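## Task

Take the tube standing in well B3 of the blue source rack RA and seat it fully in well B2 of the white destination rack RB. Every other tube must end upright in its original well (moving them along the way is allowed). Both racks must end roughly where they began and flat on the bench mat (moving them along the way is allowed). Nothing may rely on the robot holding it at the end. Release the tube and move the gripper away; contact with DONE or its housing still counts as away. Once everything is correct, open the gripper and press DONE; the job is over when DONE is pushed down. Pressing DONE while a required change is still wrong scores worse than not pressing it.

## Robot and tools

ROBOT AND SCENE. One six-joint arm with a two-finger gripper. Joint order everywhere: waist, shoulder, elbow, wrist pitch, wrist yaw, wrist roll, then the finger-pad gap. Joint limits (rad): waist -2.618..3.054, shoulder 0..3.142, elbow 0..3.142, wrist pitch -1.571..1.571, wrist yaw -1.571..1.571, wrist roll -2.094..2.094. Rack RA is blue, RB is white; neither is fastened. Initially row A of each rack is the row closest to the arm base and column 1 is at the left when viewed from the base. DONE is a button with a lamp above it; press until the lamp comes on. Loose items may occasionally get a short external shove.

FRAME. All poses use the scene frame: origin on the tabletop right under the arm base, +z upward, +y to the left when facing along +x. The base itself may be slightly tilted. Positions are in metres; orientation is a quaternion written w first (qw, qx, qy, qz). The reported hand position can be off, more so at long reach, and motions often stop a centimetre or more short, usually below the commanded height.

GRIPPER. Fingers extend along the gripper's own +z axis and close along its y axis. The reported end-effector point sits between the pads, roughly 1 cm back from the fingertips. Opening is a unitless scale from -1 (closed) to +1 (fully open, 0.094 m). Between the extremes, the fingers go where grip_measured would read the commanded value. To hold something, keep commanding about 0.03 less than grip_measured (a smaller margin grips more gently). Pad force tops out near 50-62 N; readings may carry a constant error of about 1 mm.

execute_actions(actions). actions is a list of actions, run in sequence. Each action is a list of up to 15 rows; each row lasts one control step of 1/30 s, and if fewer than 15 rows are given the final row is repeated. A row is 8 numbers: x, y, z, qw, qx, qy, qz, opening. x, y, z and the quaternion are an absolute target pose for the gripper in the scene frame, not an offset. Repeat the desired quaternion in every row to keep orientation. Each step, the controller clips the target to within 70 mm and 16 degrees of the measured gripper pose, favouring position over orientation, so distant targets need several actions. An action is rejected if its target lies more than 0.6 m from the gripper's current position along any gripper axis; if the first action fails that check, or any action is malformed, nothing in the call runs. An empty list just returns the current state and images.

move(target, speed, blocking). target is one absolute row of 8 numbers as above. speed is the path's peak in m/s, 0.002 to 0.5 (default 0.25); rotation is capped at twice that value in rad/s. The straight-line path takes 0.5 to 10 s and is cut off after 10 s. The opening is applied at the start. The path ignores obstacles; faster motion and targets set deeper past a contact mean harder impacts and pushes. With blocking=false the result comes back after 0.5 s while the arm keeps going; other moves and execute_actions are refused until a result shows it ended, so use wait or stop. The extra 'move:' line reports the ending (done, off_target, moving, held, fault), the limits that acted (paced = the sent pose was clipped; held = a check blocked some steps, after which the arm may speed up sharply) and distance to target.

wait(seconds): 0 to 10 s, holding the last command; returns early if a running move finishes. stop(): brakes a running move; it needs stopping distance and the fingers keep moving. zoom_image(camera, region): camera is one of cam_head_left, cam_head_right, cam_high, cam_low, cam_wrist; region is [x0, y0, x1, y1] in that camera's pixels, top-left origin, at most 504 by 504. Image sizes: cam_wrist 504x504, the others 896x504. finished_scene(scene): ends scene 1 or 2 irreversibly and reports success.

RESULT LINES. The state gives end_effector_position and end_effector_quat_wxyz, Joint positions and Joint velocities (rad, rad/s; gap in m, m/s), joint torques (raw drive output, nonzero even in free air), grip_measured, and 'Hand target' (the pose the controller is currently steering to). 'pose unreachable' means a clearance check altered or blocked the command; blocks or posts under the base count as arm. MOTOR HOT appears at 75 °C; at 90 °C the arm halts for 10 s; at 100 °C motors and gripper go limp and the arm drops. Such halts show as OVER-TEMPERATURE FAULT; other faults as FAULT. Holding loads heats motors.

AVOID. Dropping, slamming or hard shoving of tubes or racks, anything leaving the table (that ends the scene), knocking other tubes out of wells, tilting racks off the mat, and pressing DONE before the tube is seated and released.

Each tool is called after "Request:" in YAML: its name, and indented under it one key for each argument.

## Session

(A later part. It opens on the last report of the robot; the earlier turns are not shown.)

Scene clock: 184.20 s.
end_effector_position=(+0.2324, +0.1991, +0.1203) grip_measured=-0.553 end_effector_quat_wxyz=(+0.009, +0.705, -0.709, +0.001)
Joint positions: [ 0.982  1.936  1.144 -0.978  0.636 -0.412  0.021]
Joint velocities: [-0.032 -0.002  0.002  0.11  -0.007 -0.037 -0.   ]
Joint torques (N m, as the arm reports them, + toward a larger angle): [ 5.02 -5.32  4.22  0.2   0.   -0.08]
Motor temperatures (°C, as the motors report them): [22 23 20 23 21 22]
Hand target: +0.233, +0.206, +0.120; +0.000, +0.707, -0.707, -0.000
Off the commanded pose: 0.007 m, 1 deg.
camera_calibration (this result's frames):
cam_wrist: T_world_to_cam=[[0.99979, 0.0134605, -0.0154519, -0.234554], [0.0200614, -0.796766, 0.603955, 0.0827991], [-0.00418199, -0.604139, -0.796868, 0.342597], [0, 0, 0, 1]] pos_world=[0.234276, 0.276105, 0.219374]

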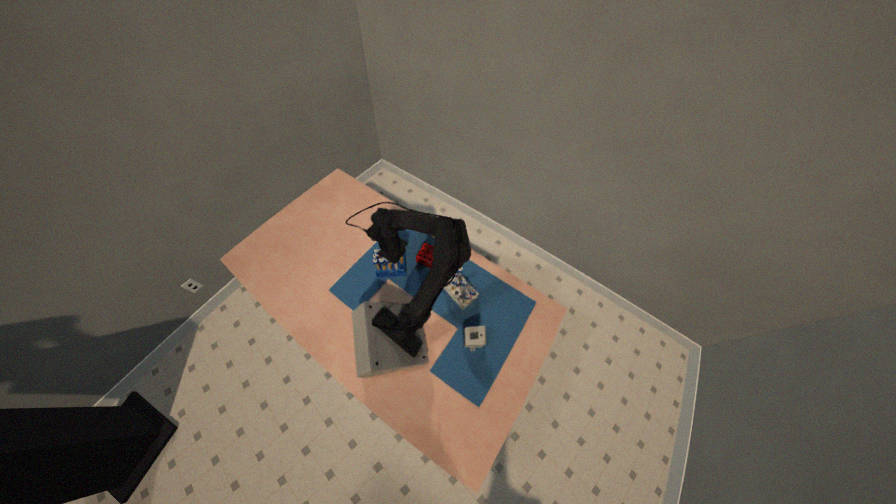

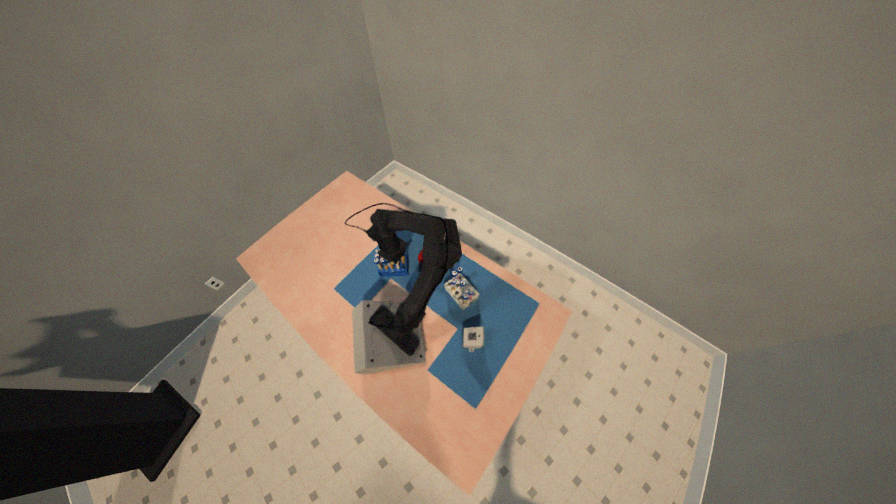

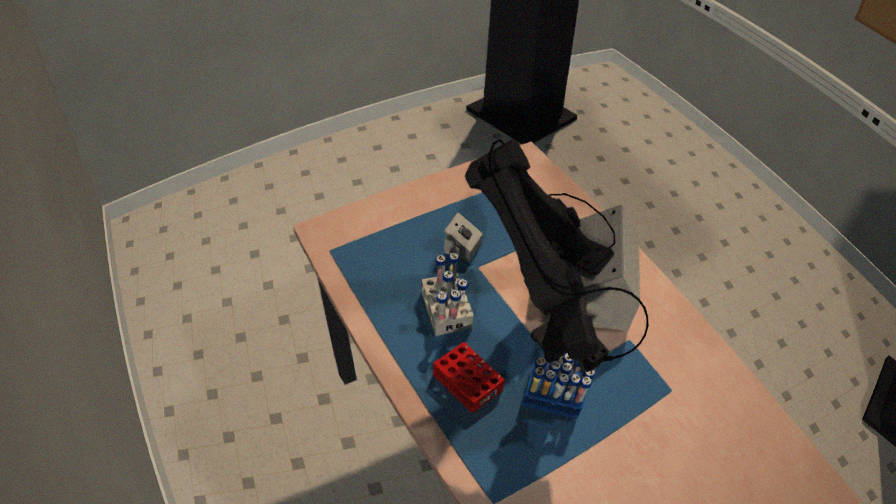

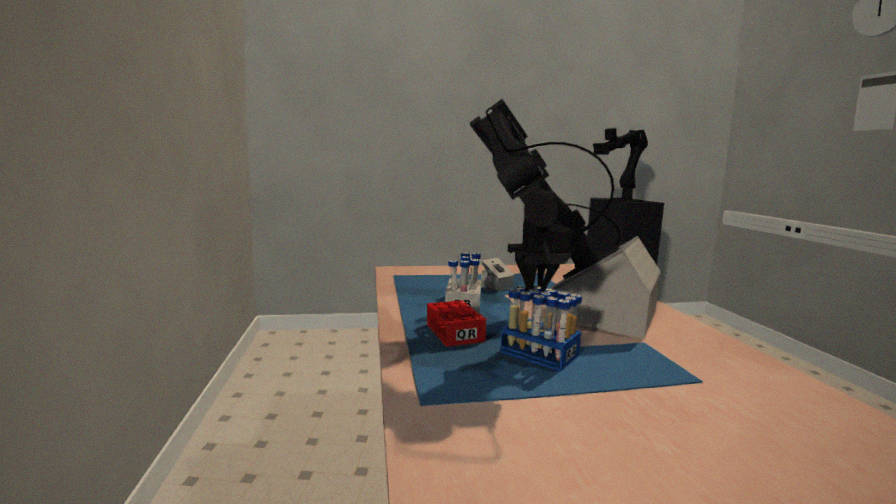

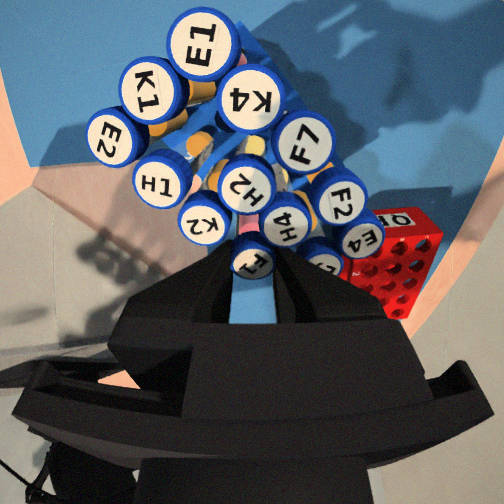

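Request:
move:
  target: [0.233,0.204,0.20,0,0.707,-0.707,0,-0.6]
  speed: 0.06

Request:
move:
  target: [0.252,0.183,0.195,0,0.707,-0.707,0,-0.6]
  speed: 0.04

Request:
move:
  target: [0.251,0.184,0.175,0,0.707,-0.707,0,-0.6]
  speed: 0.02

Request:
zoom_image:
  camera: "cam_high"
  region: [480,290,640,430]

Request:
zoom_image:
  camera: "cam_head_left"
  region: [350,210,430,290]

Scene clock: 198.77 s.
end_effector_position=(+0.2308, +0.1977, +0.1843) grip_measured=-0.553 end_effector_quat_wxyz=(+0.020, +0.712, -0.702, +0.009)
Joint positions: [ 1.104  1.936  1.348 -1.301  0.611 -0.265  0.021]
Joint velocities: [ 0.002 -0.012 -0.007 -0.066 -0.007  0.051  0.001]
Joint torques (N m, as the arm reports them, + toward a larger angle): [ 6.45 -7.81  6.1  -0.1  -0.11  0.1 ]
Motor temperatures (°C, as the motors report them): [22 23 20 23 21 22]
Hand target: +0.232, +0.204, +0.200; -0.000, +0.707, -0.707, -0.003
Off the commanded pose: 0.017 m, 3 deg.
move: off_target
camera_calibration (this result's frames):
cam_wrist: T_world_to_cam=[[0.999276, 0.0325392, -0.0197176, -0.234789], [0.0377167, -0.77905, 0.625827, 0.0314984], [0.00500288, -0.626117, -0.779713, 0.391825], [0, 0, 0, 1]] pos_world=[0.231471, 0.277507, 0.281169]

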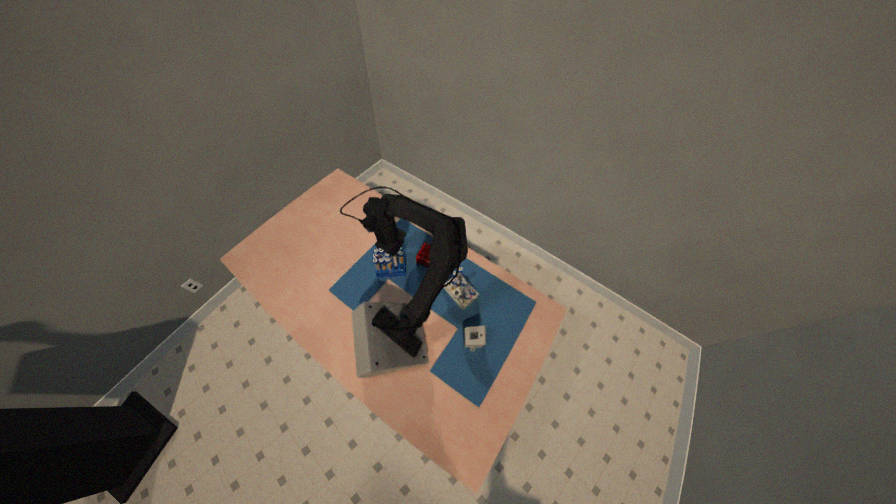

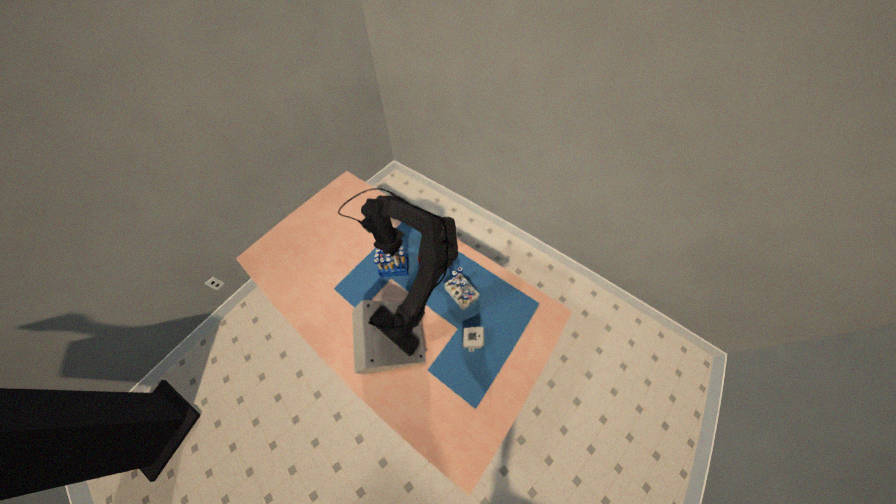

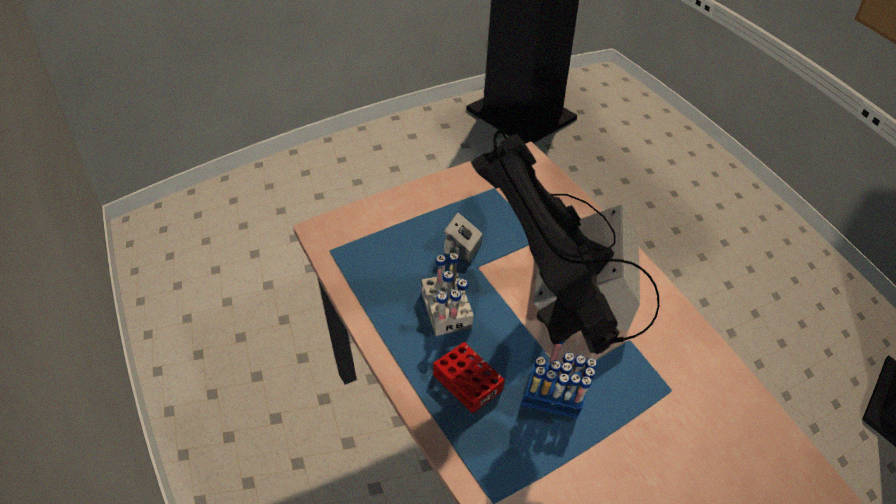

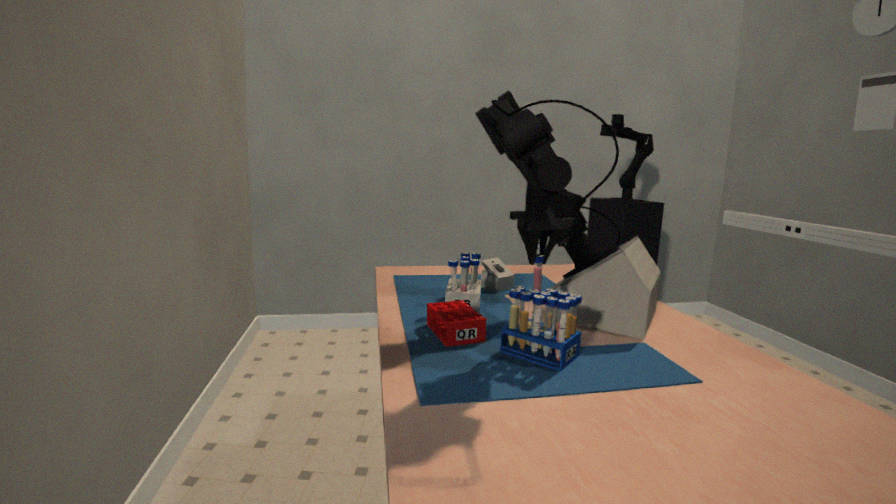

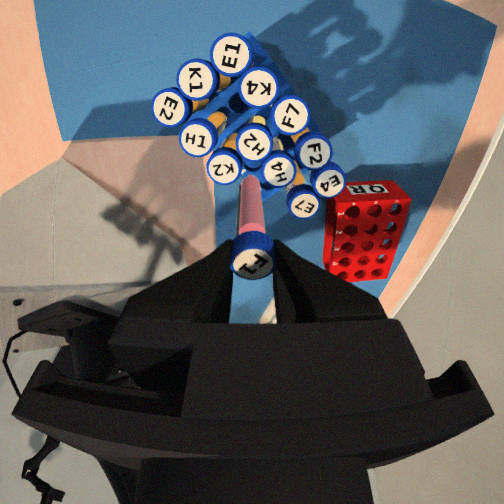

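Scene clock: 199.77 s.
end_effector_position=(+0.2490, +0.1854, +0.1871) grip_measured=-0.553 end_effector_quat_wxyz=(+0.012, +0.706, -0.708, +0.005)
Joint positions: [ 1.057  1.883  1.348 -1.301  0.625 -0.316  0.021]
Joint velocities: [ 0.017  0.017 -0.007  0.051 -0.022 -0.022 -0.001]
Joint torques (N m, as the arm reports them, + toward a larger angle): [ 4.63 -8.83  3.96  0.01  0.   -0.11]
Motor temperatures (°C, as the motors report them): [22 23 20 23 21 22]
Hand target: +0.252, +0.182, +0.195; +0.000, +0.707, -0.707, +0.001
Off the commanded pose: 0.009 m, 2 deg.
move: done
camera_calibration (this result's frames):
cam_wrist: T_world_to_cam=[[0.999783, 0.0155263, -0.0138717, -0.250572], [0.0207708, -0.78975, 0.613077, 0.0280362], [-0.00143637, -0.613232, -0.789902, 0.387253], [0, 0, 0, 1]] pos_world=[0.250492, 0.263508, 0.285228]

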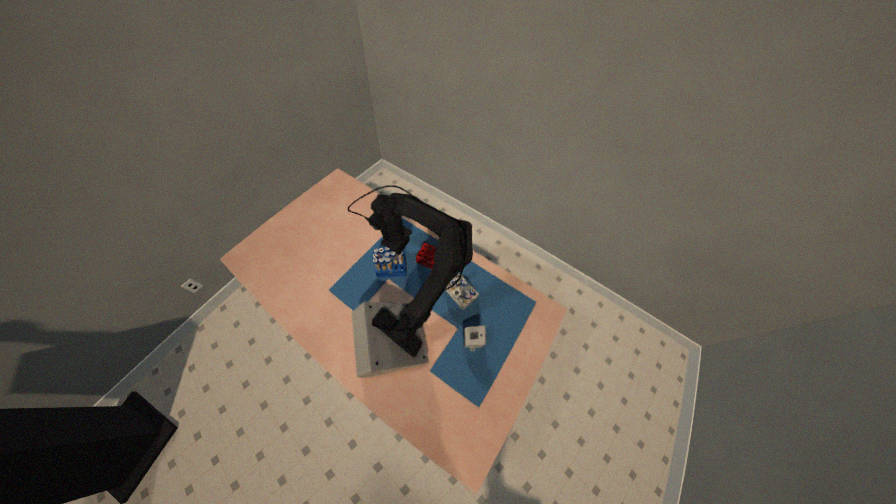

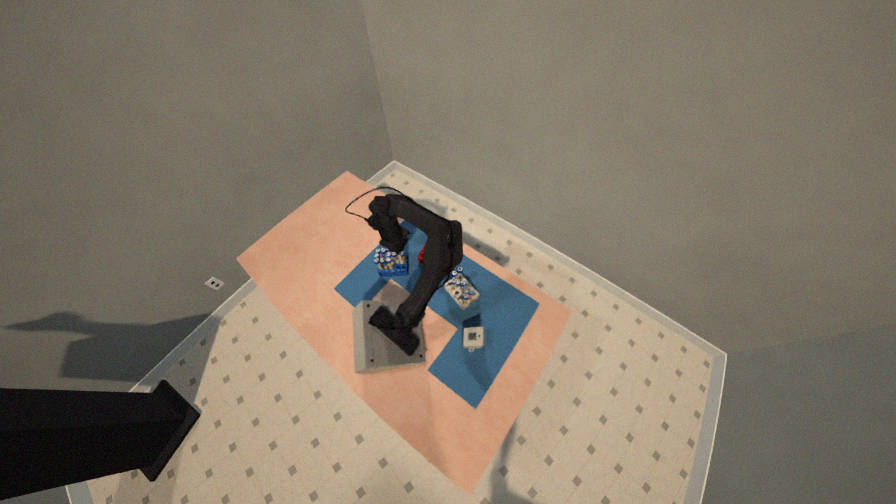

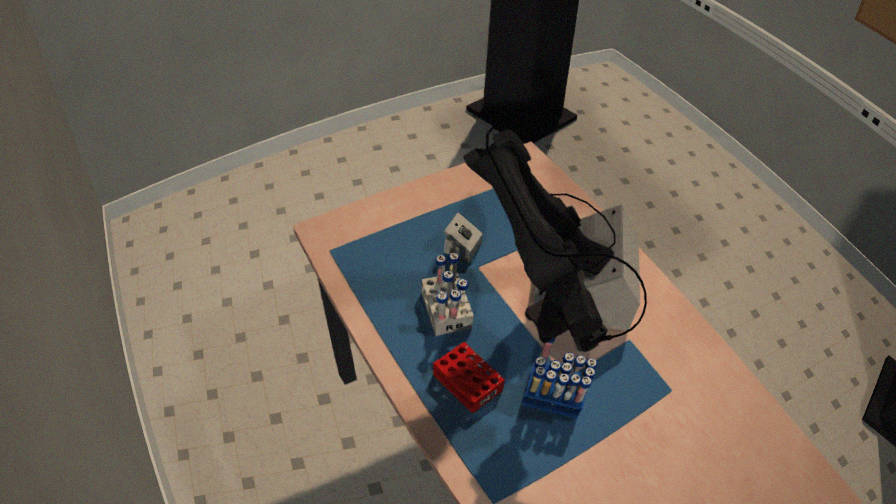

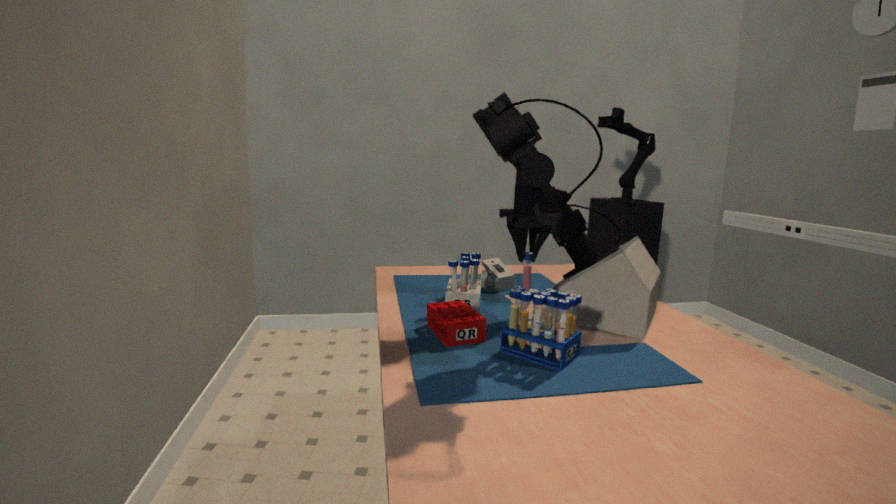

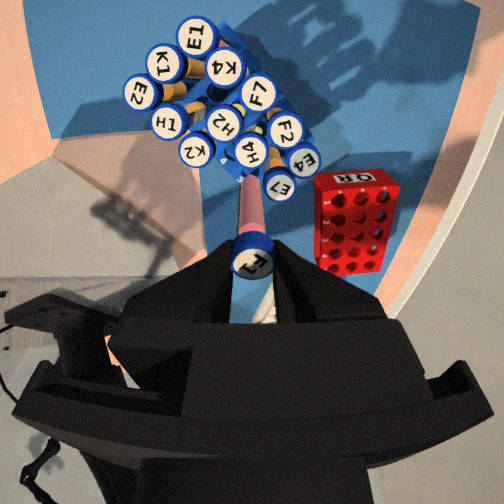

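Scene clock: 200.73 s.
end_effector_position=(+0.2465, +0.1817, +0.1684) grip_measured=-0.553 end_effector_quat_wxyz=(+0.020, +0.711, -0.703, +0.008)
Joint positions: [ 1.024  1.883  1.286 -1.236  0.632 -0.357  0.021]
Joint velocities: [ 0.002 -0.002 -0.007  0.022  0.022 -0.066  0.   ]
Joint torques (N m, as the arm reports them, + toward a larger angle): [ 4.63 -8.62  3.81  0.15  0.01 -0.08]
Motor temperatures (°C, as the motors report them): [22 23 20 23 21 22]
Hand target: +0.251, +0.184, +0.175; +0.000, +0.707, -0.707, +0.001
Off the commanded pose: 0.008 m, 3 deg.
move: off_target
camera_calibration (this result's frames):
cam_wrist: T_world_to_cam=[[0.999356, 0.0287729, -0.0214468, -0.249366], [0.0358655, -0.780308, 0.624366, 0.0292455], [0.00122973, -0.624733, -0.780837, 0.370159], [0, 0, 0, 1]] pos_world=[0.247701, 0.261246, 0.265426]

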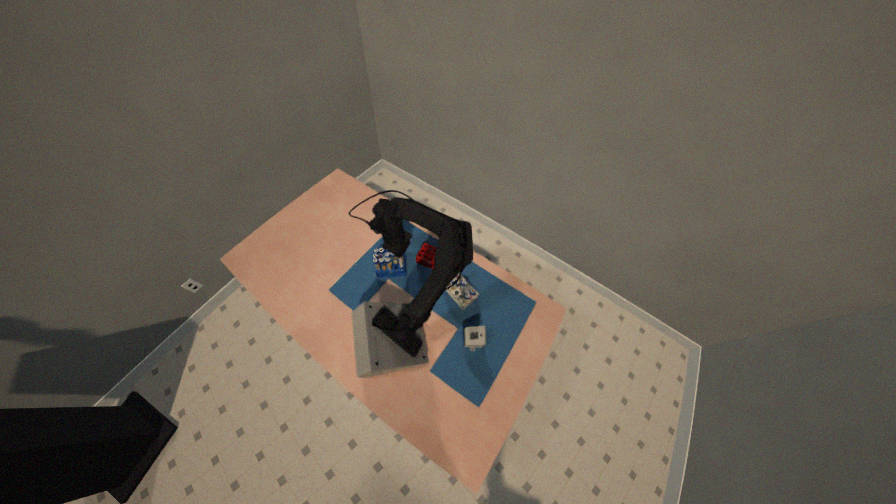

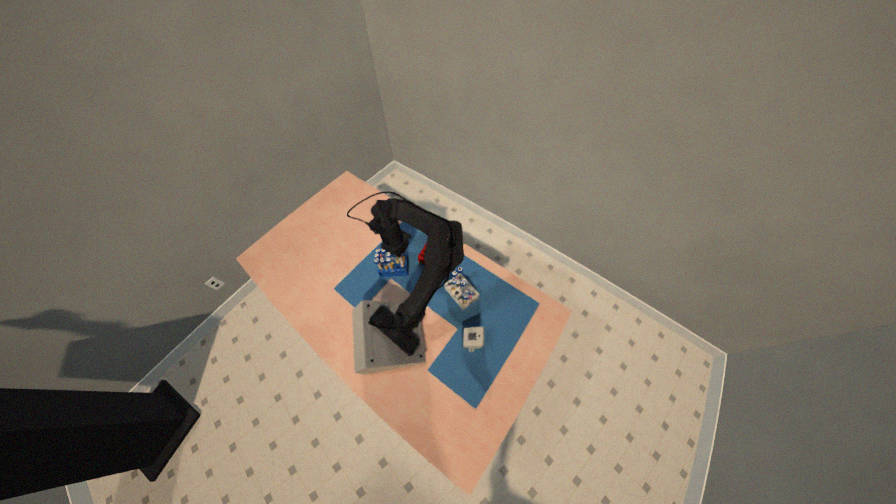

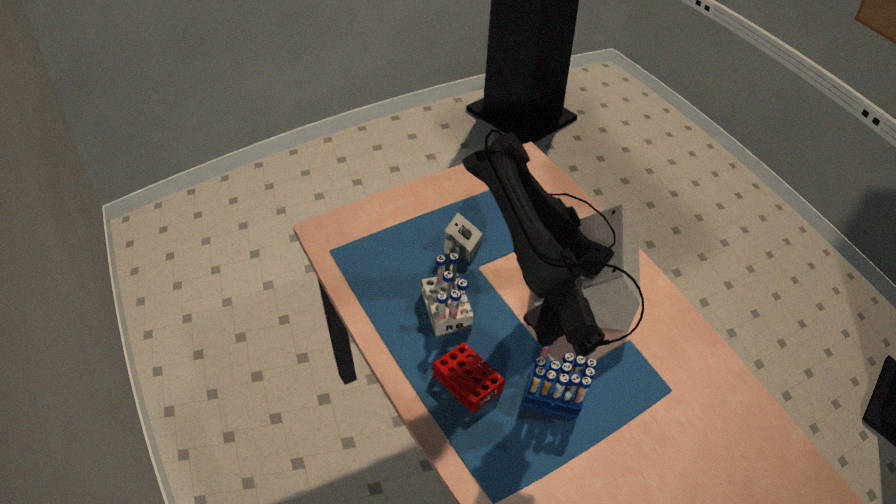

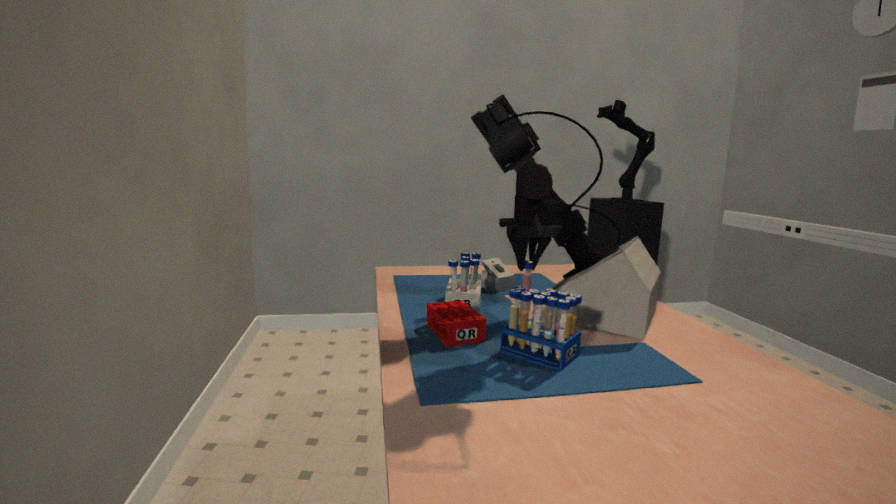

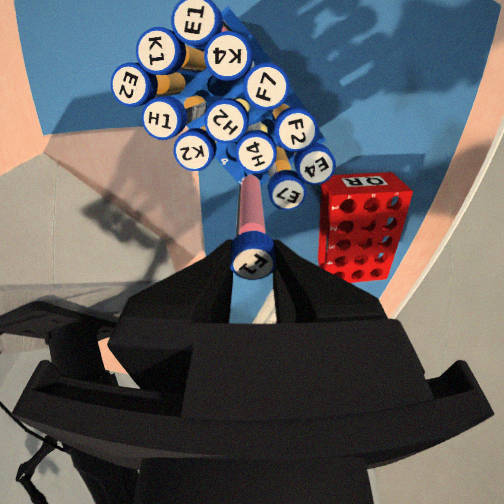

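Region (480, 290, 640, 430) of cam_high's 896x504 image, scaled by 3.150, with more detail than that image has; it fills the top 441 rows of this view, and the rest is white.

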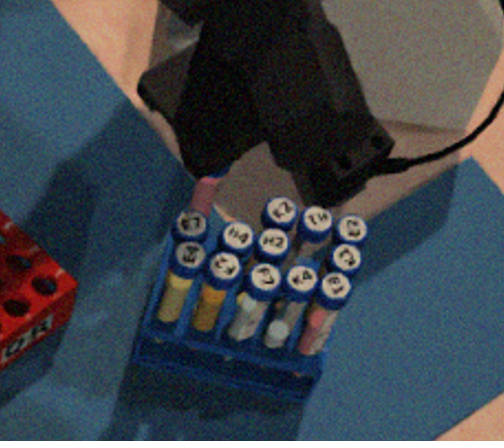

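Region (350, 210, 430, 290) of cam_head_left's 896x504 image, scaled by 6.300, with more detail than that image has.

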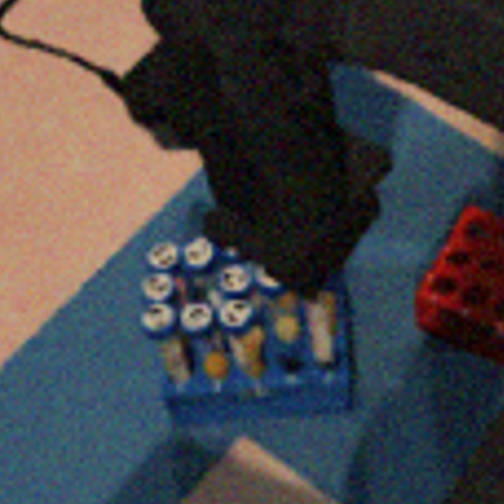

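Seems plausible; lower gently.

Request:
move:
  target: [0.252,0.184,0.124,0,0.707,-0.707,0,-0.6]
  speed: 0.025

Scene clock: 205.57 s.
end_effector_position=(+0.2492, +0.1797, +0.1217) grip_measured=-0.553 end_effector_quat_wxyz=(+0.015, +0.708, -0.706, +0.004)
Joint positions: [ 0.925  1.883  1.144 -1.007  0.649 -0.478  0.021]
Joint velocities: [ 0.007 -0.017  0.002 -0.051 -0.007 -0.022 -0.001]
Joint torques (N m, as the arm reports them, + toward a larger angle): [ 4.68 -7.41  3.58  0.24  0.08 -0.12]
Motor temperatures (°C, as the motors report them): [22 24 20 23 21 22]
Hand target: +0.253, +0.183, +0.124; +0.001, +0.707, -0.708, +0.002
Off the commanded pose: 0.006 m, 2 deg.
move: done
camera_calibration (this result's frames):
cam_wrist: T_world_to_cam=[[0.999606, 0.0199906, -0.0196951, -0.251692], [0.0278749, -0.78838, 0.614557, 0.0614036], [-0.00324184, -0.614864, -0.788627, 0.332755], [0, 0, 0, 1]] pos_world=[0.25096, 0.25804, 0.219726]

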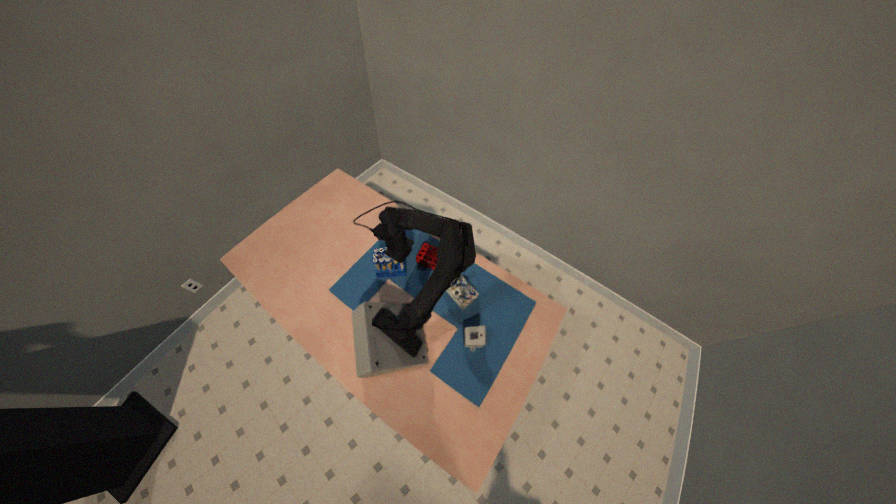

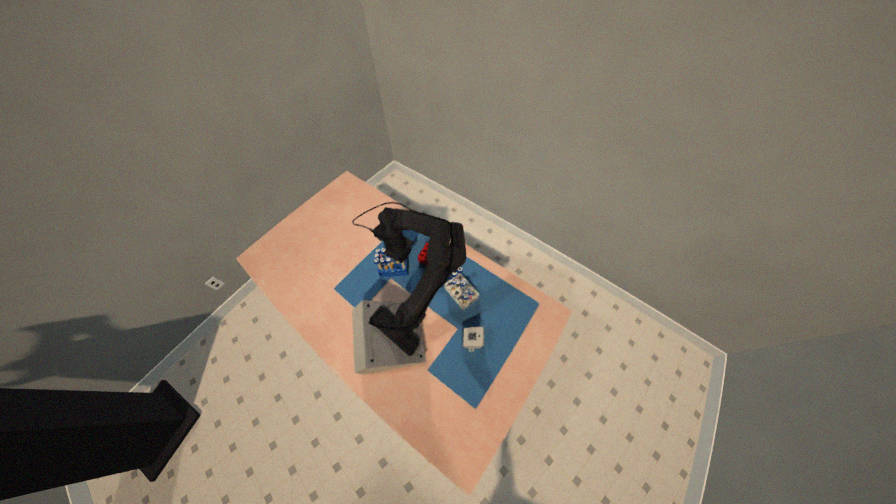

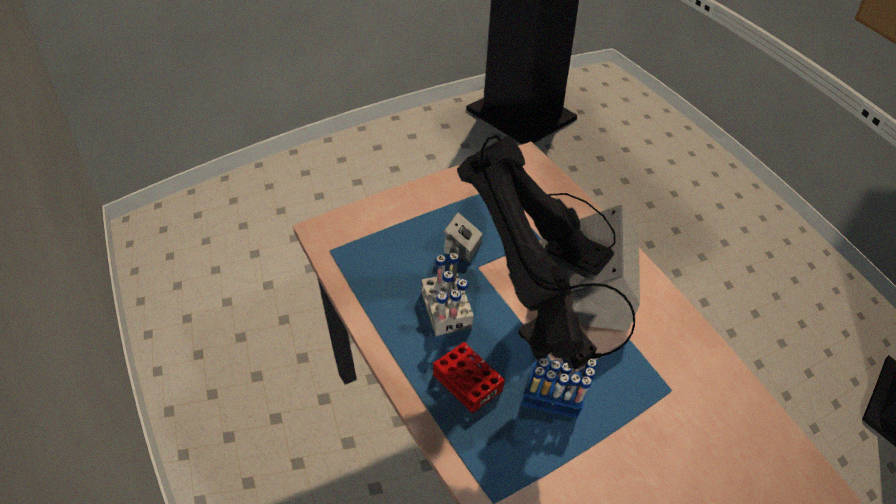

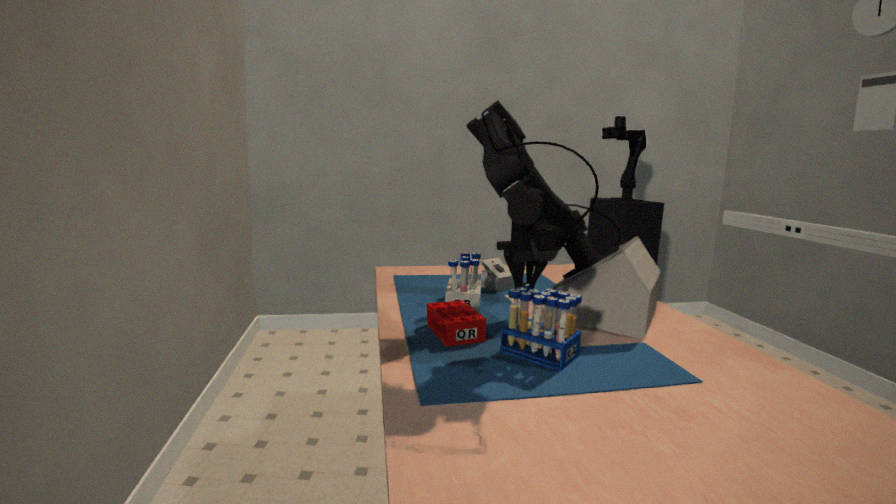

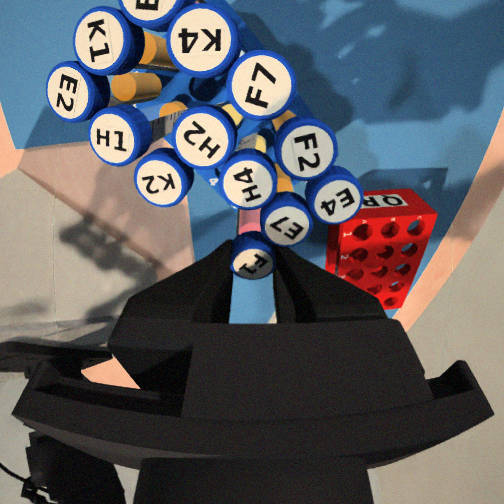

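Request:
execute_actions:
  actions:
    - [[0.252,0.184,0.124,0,0.707,-0.707,0,-0.4]]
    - [[0.252,0.184,0.165,0,0.707,-0.707,0,-0.4]]
    - [[0.235,0.20,0.17,0,0.707,-0.707,0,-0.4]]
    - [[0.217,0.221,0.165,0,0.707,-0.707,0,-0.4]]
    - [[0.217,0.221,0.150,0,0.707,-0.707,0,-0.4]]
    - [[0.216,0.222,0.138,0,0.707,-0.707,0,-0.4]]
    - [[0.216,0.222,0.129,0,0.707,-0.707,0,-0.4]]
    - [[0.216,0.222,0.129,0,0.707,-0.707,0,-0.4]]

Scene clock: 219.93 s.
end_effector_position=(+0.2157, +0.2166, +0.1371) grip_measured=-0.401 end_effector_quat_wxyz=(+0.010, +0.711, -0.703, +0.001)
Joint positions: [ 1.068  1.99   1.21  -1.054  0.617 -0.323  0.028]
Joint velocities: [ 0.002 -0.007  0.002  0.037 -0.037  0.007 -0.001]
Joint torques (N m, as the arm reports them, + toward a larger angle): [ 3.81 -5.7   2.55  0.54  0.1  -0.05]
Motor temperatures (°C, as the motors report them): [22 24 20 23 21 22]
Hand target: +0.216, +0.222, +0.129; +0.001, +0.707, -0.707, +0.000
Off the commanded pose: 0.010 m, 1 deg.
camera_calibration (this result's frames):
cam_wrist: T_world_to_cam=[[0.999423, 0.0299539, -0.015985, -0.221256], [0.0335173, -0.795313, 0.605271, 0.0835333], [0.0054172, -0.605458, -0.795859, 0.364577], [0, 0, 0, 1]] pos_world=[0.216354, 0.293799, 0.236055]

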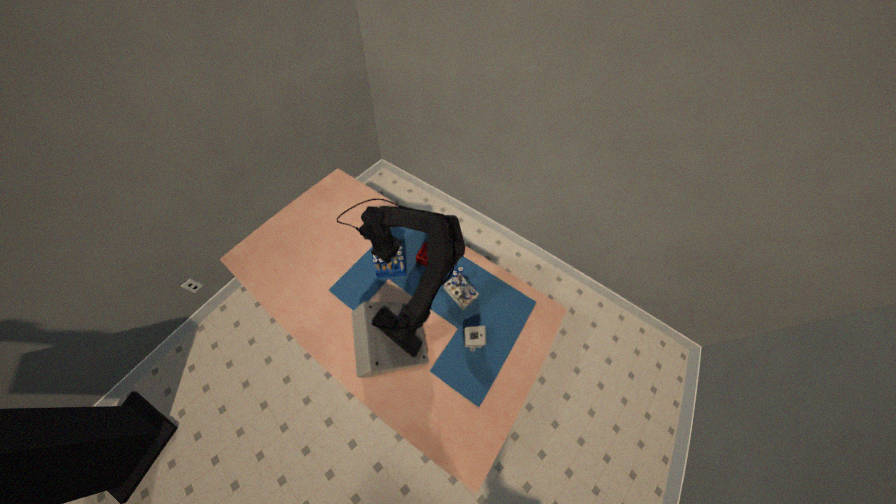

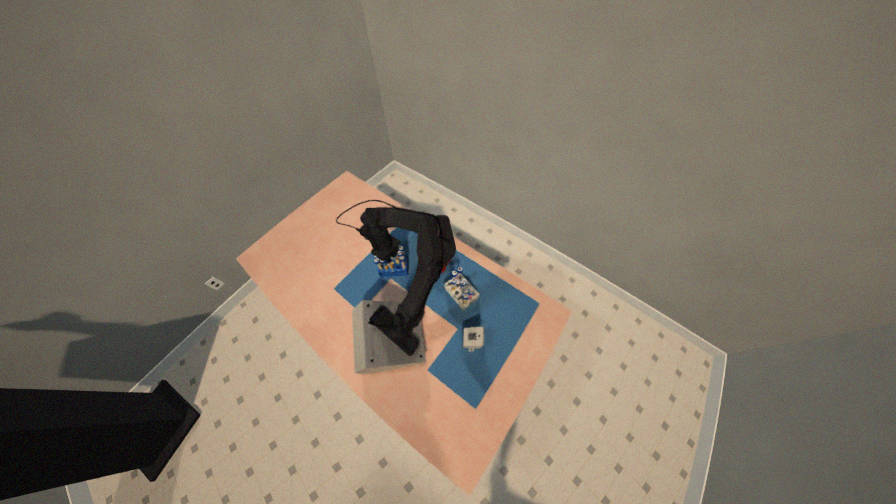

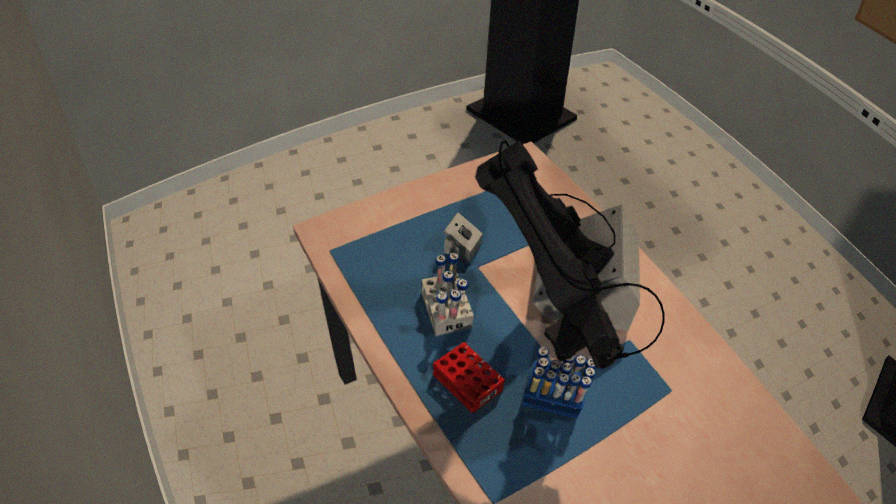

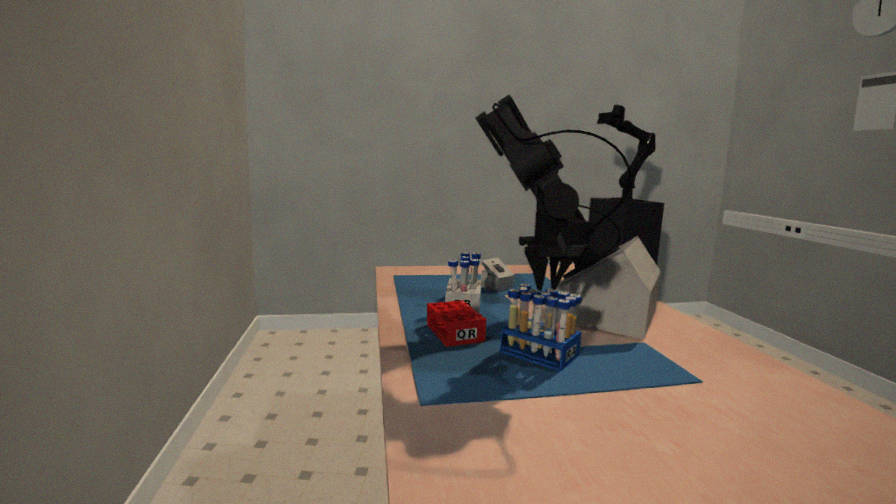

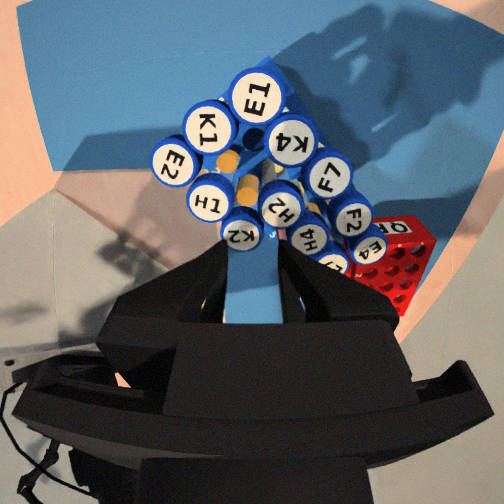

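Need −6 mm x, +3 y.

Request:
execute_actions:
  actions:
    - [[0.214,0.224,0.158,0,0.707,-0.707,0,-0.35]]
    - [[0.209,0.225,0.158,0,0.707,-0.707,0,-0.35]]
    - [[0.209,0.225,0.148,0,0.707,-0.707,0,-0.38]]
    - [[0.209,0.225,0.138,0,0.707,-0.707,0,-0.4]]
    - [[0.209,0.225,0.129,0,0.707,-0.707,0,-0.4]]
    - [[0.209,0.225,0.129,0,0.707,-0.707,0,-0.4]]

Scene clock: 227.23 s.
end_effector_position=(+0.2111, +0.2207, +0.1309) grip_measured=-0.399 end_effector_quat_wxyz=(+0.005, +0.703, -0.712, +0.001)
Joint positions: [ 1.073  2.001  1.187 -1.011  0.619 -0.3    0.028]
Joint velocities: [-0.002  0.007 -0.002 -0.051  0.022  0.037 -0.001]
Joint torques (N m, as the arm reports them, + toward a larger angle): [ 5.1  -5.6   3.88  0.24 -0.01 -0.07]
Motor temperatures (°C, as the motors report them): [22 23 20 23 21 22]
Hand target: +0.209, +0.225, +0.129; +0.000, +0.707, -0.707, -0.000
Off the commanded pose: 0.005 m, 1 deg.
camera_calibration (this result's frames):
cam_wrist: T_world_to_cam=[[0.999941, 0.00569767, -0.00928769, -0.212522], [0.0101263, -0.800641, 0.599058, 0.0976584], [-0.00402287, -0.599117, -0.800651, 0.363392], [0, 0, 0, 1]] pos_world=[0.212982, 0.297115, 0.230474]

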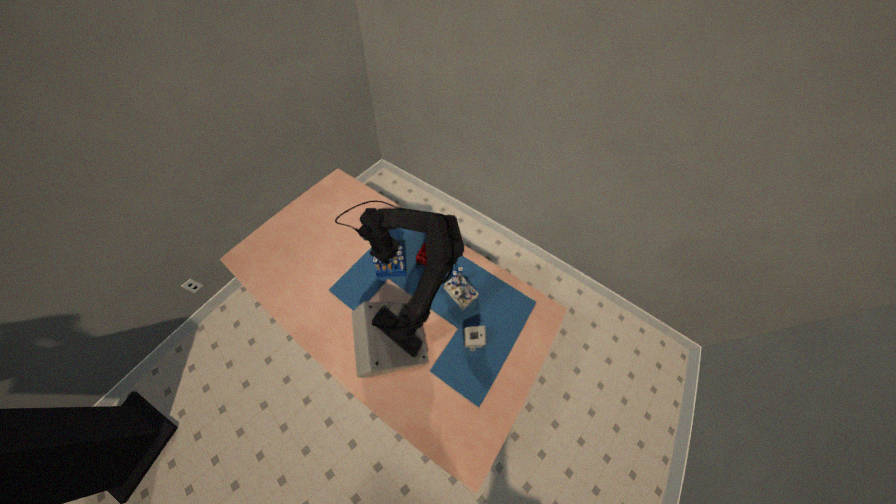

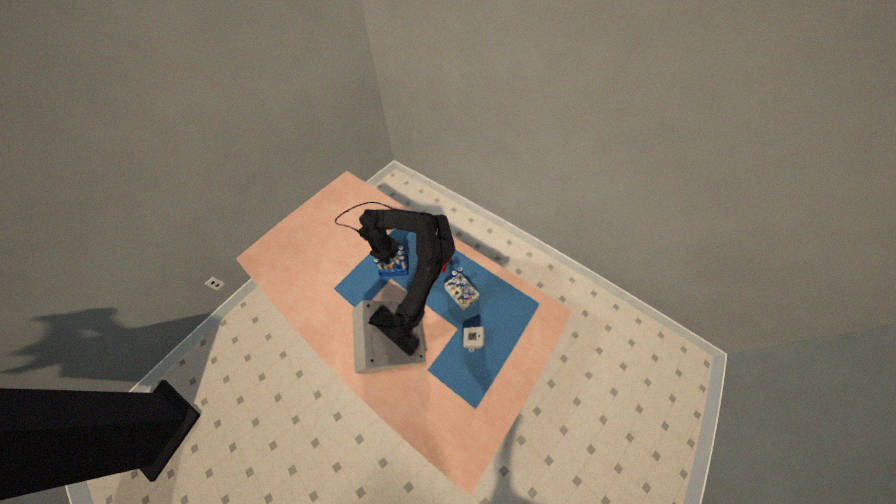

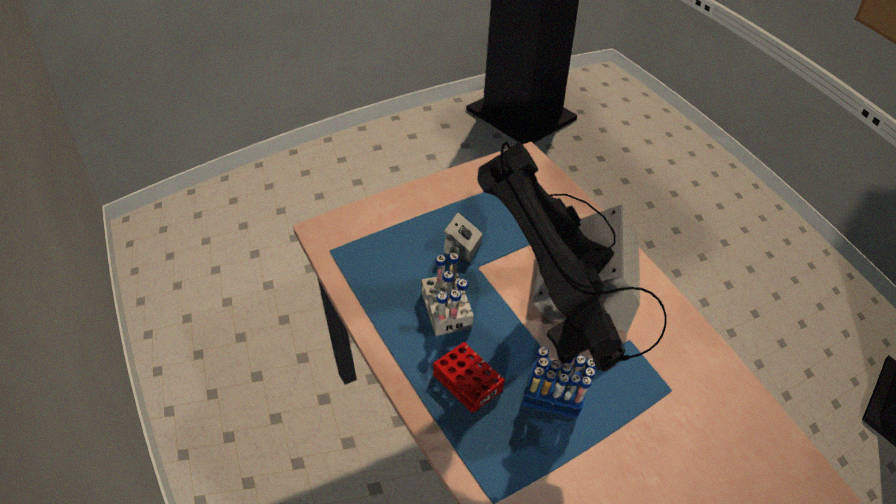

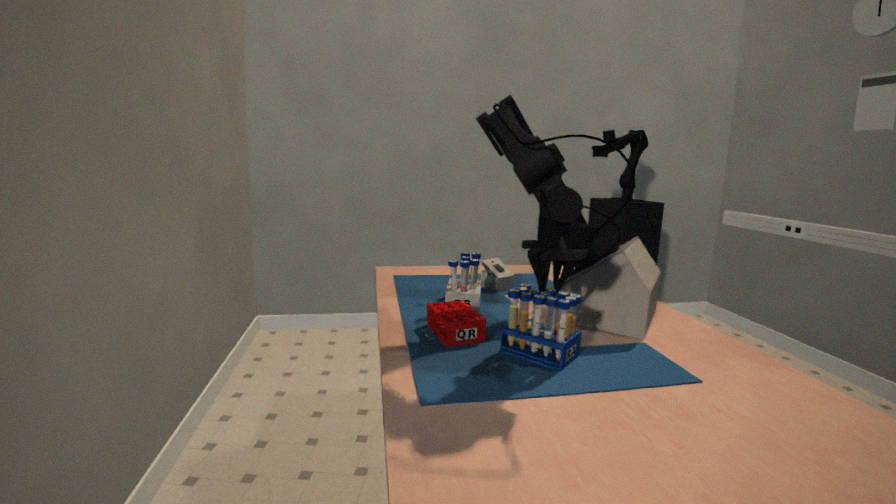

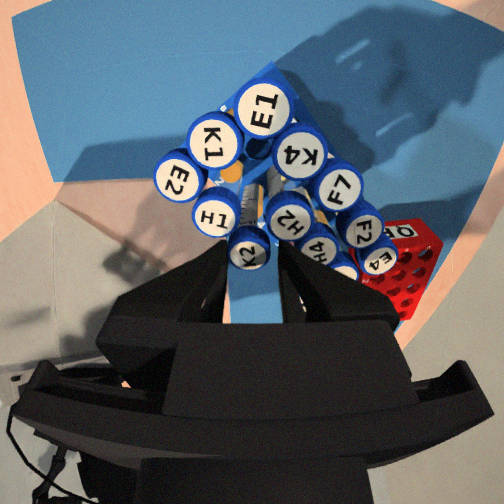

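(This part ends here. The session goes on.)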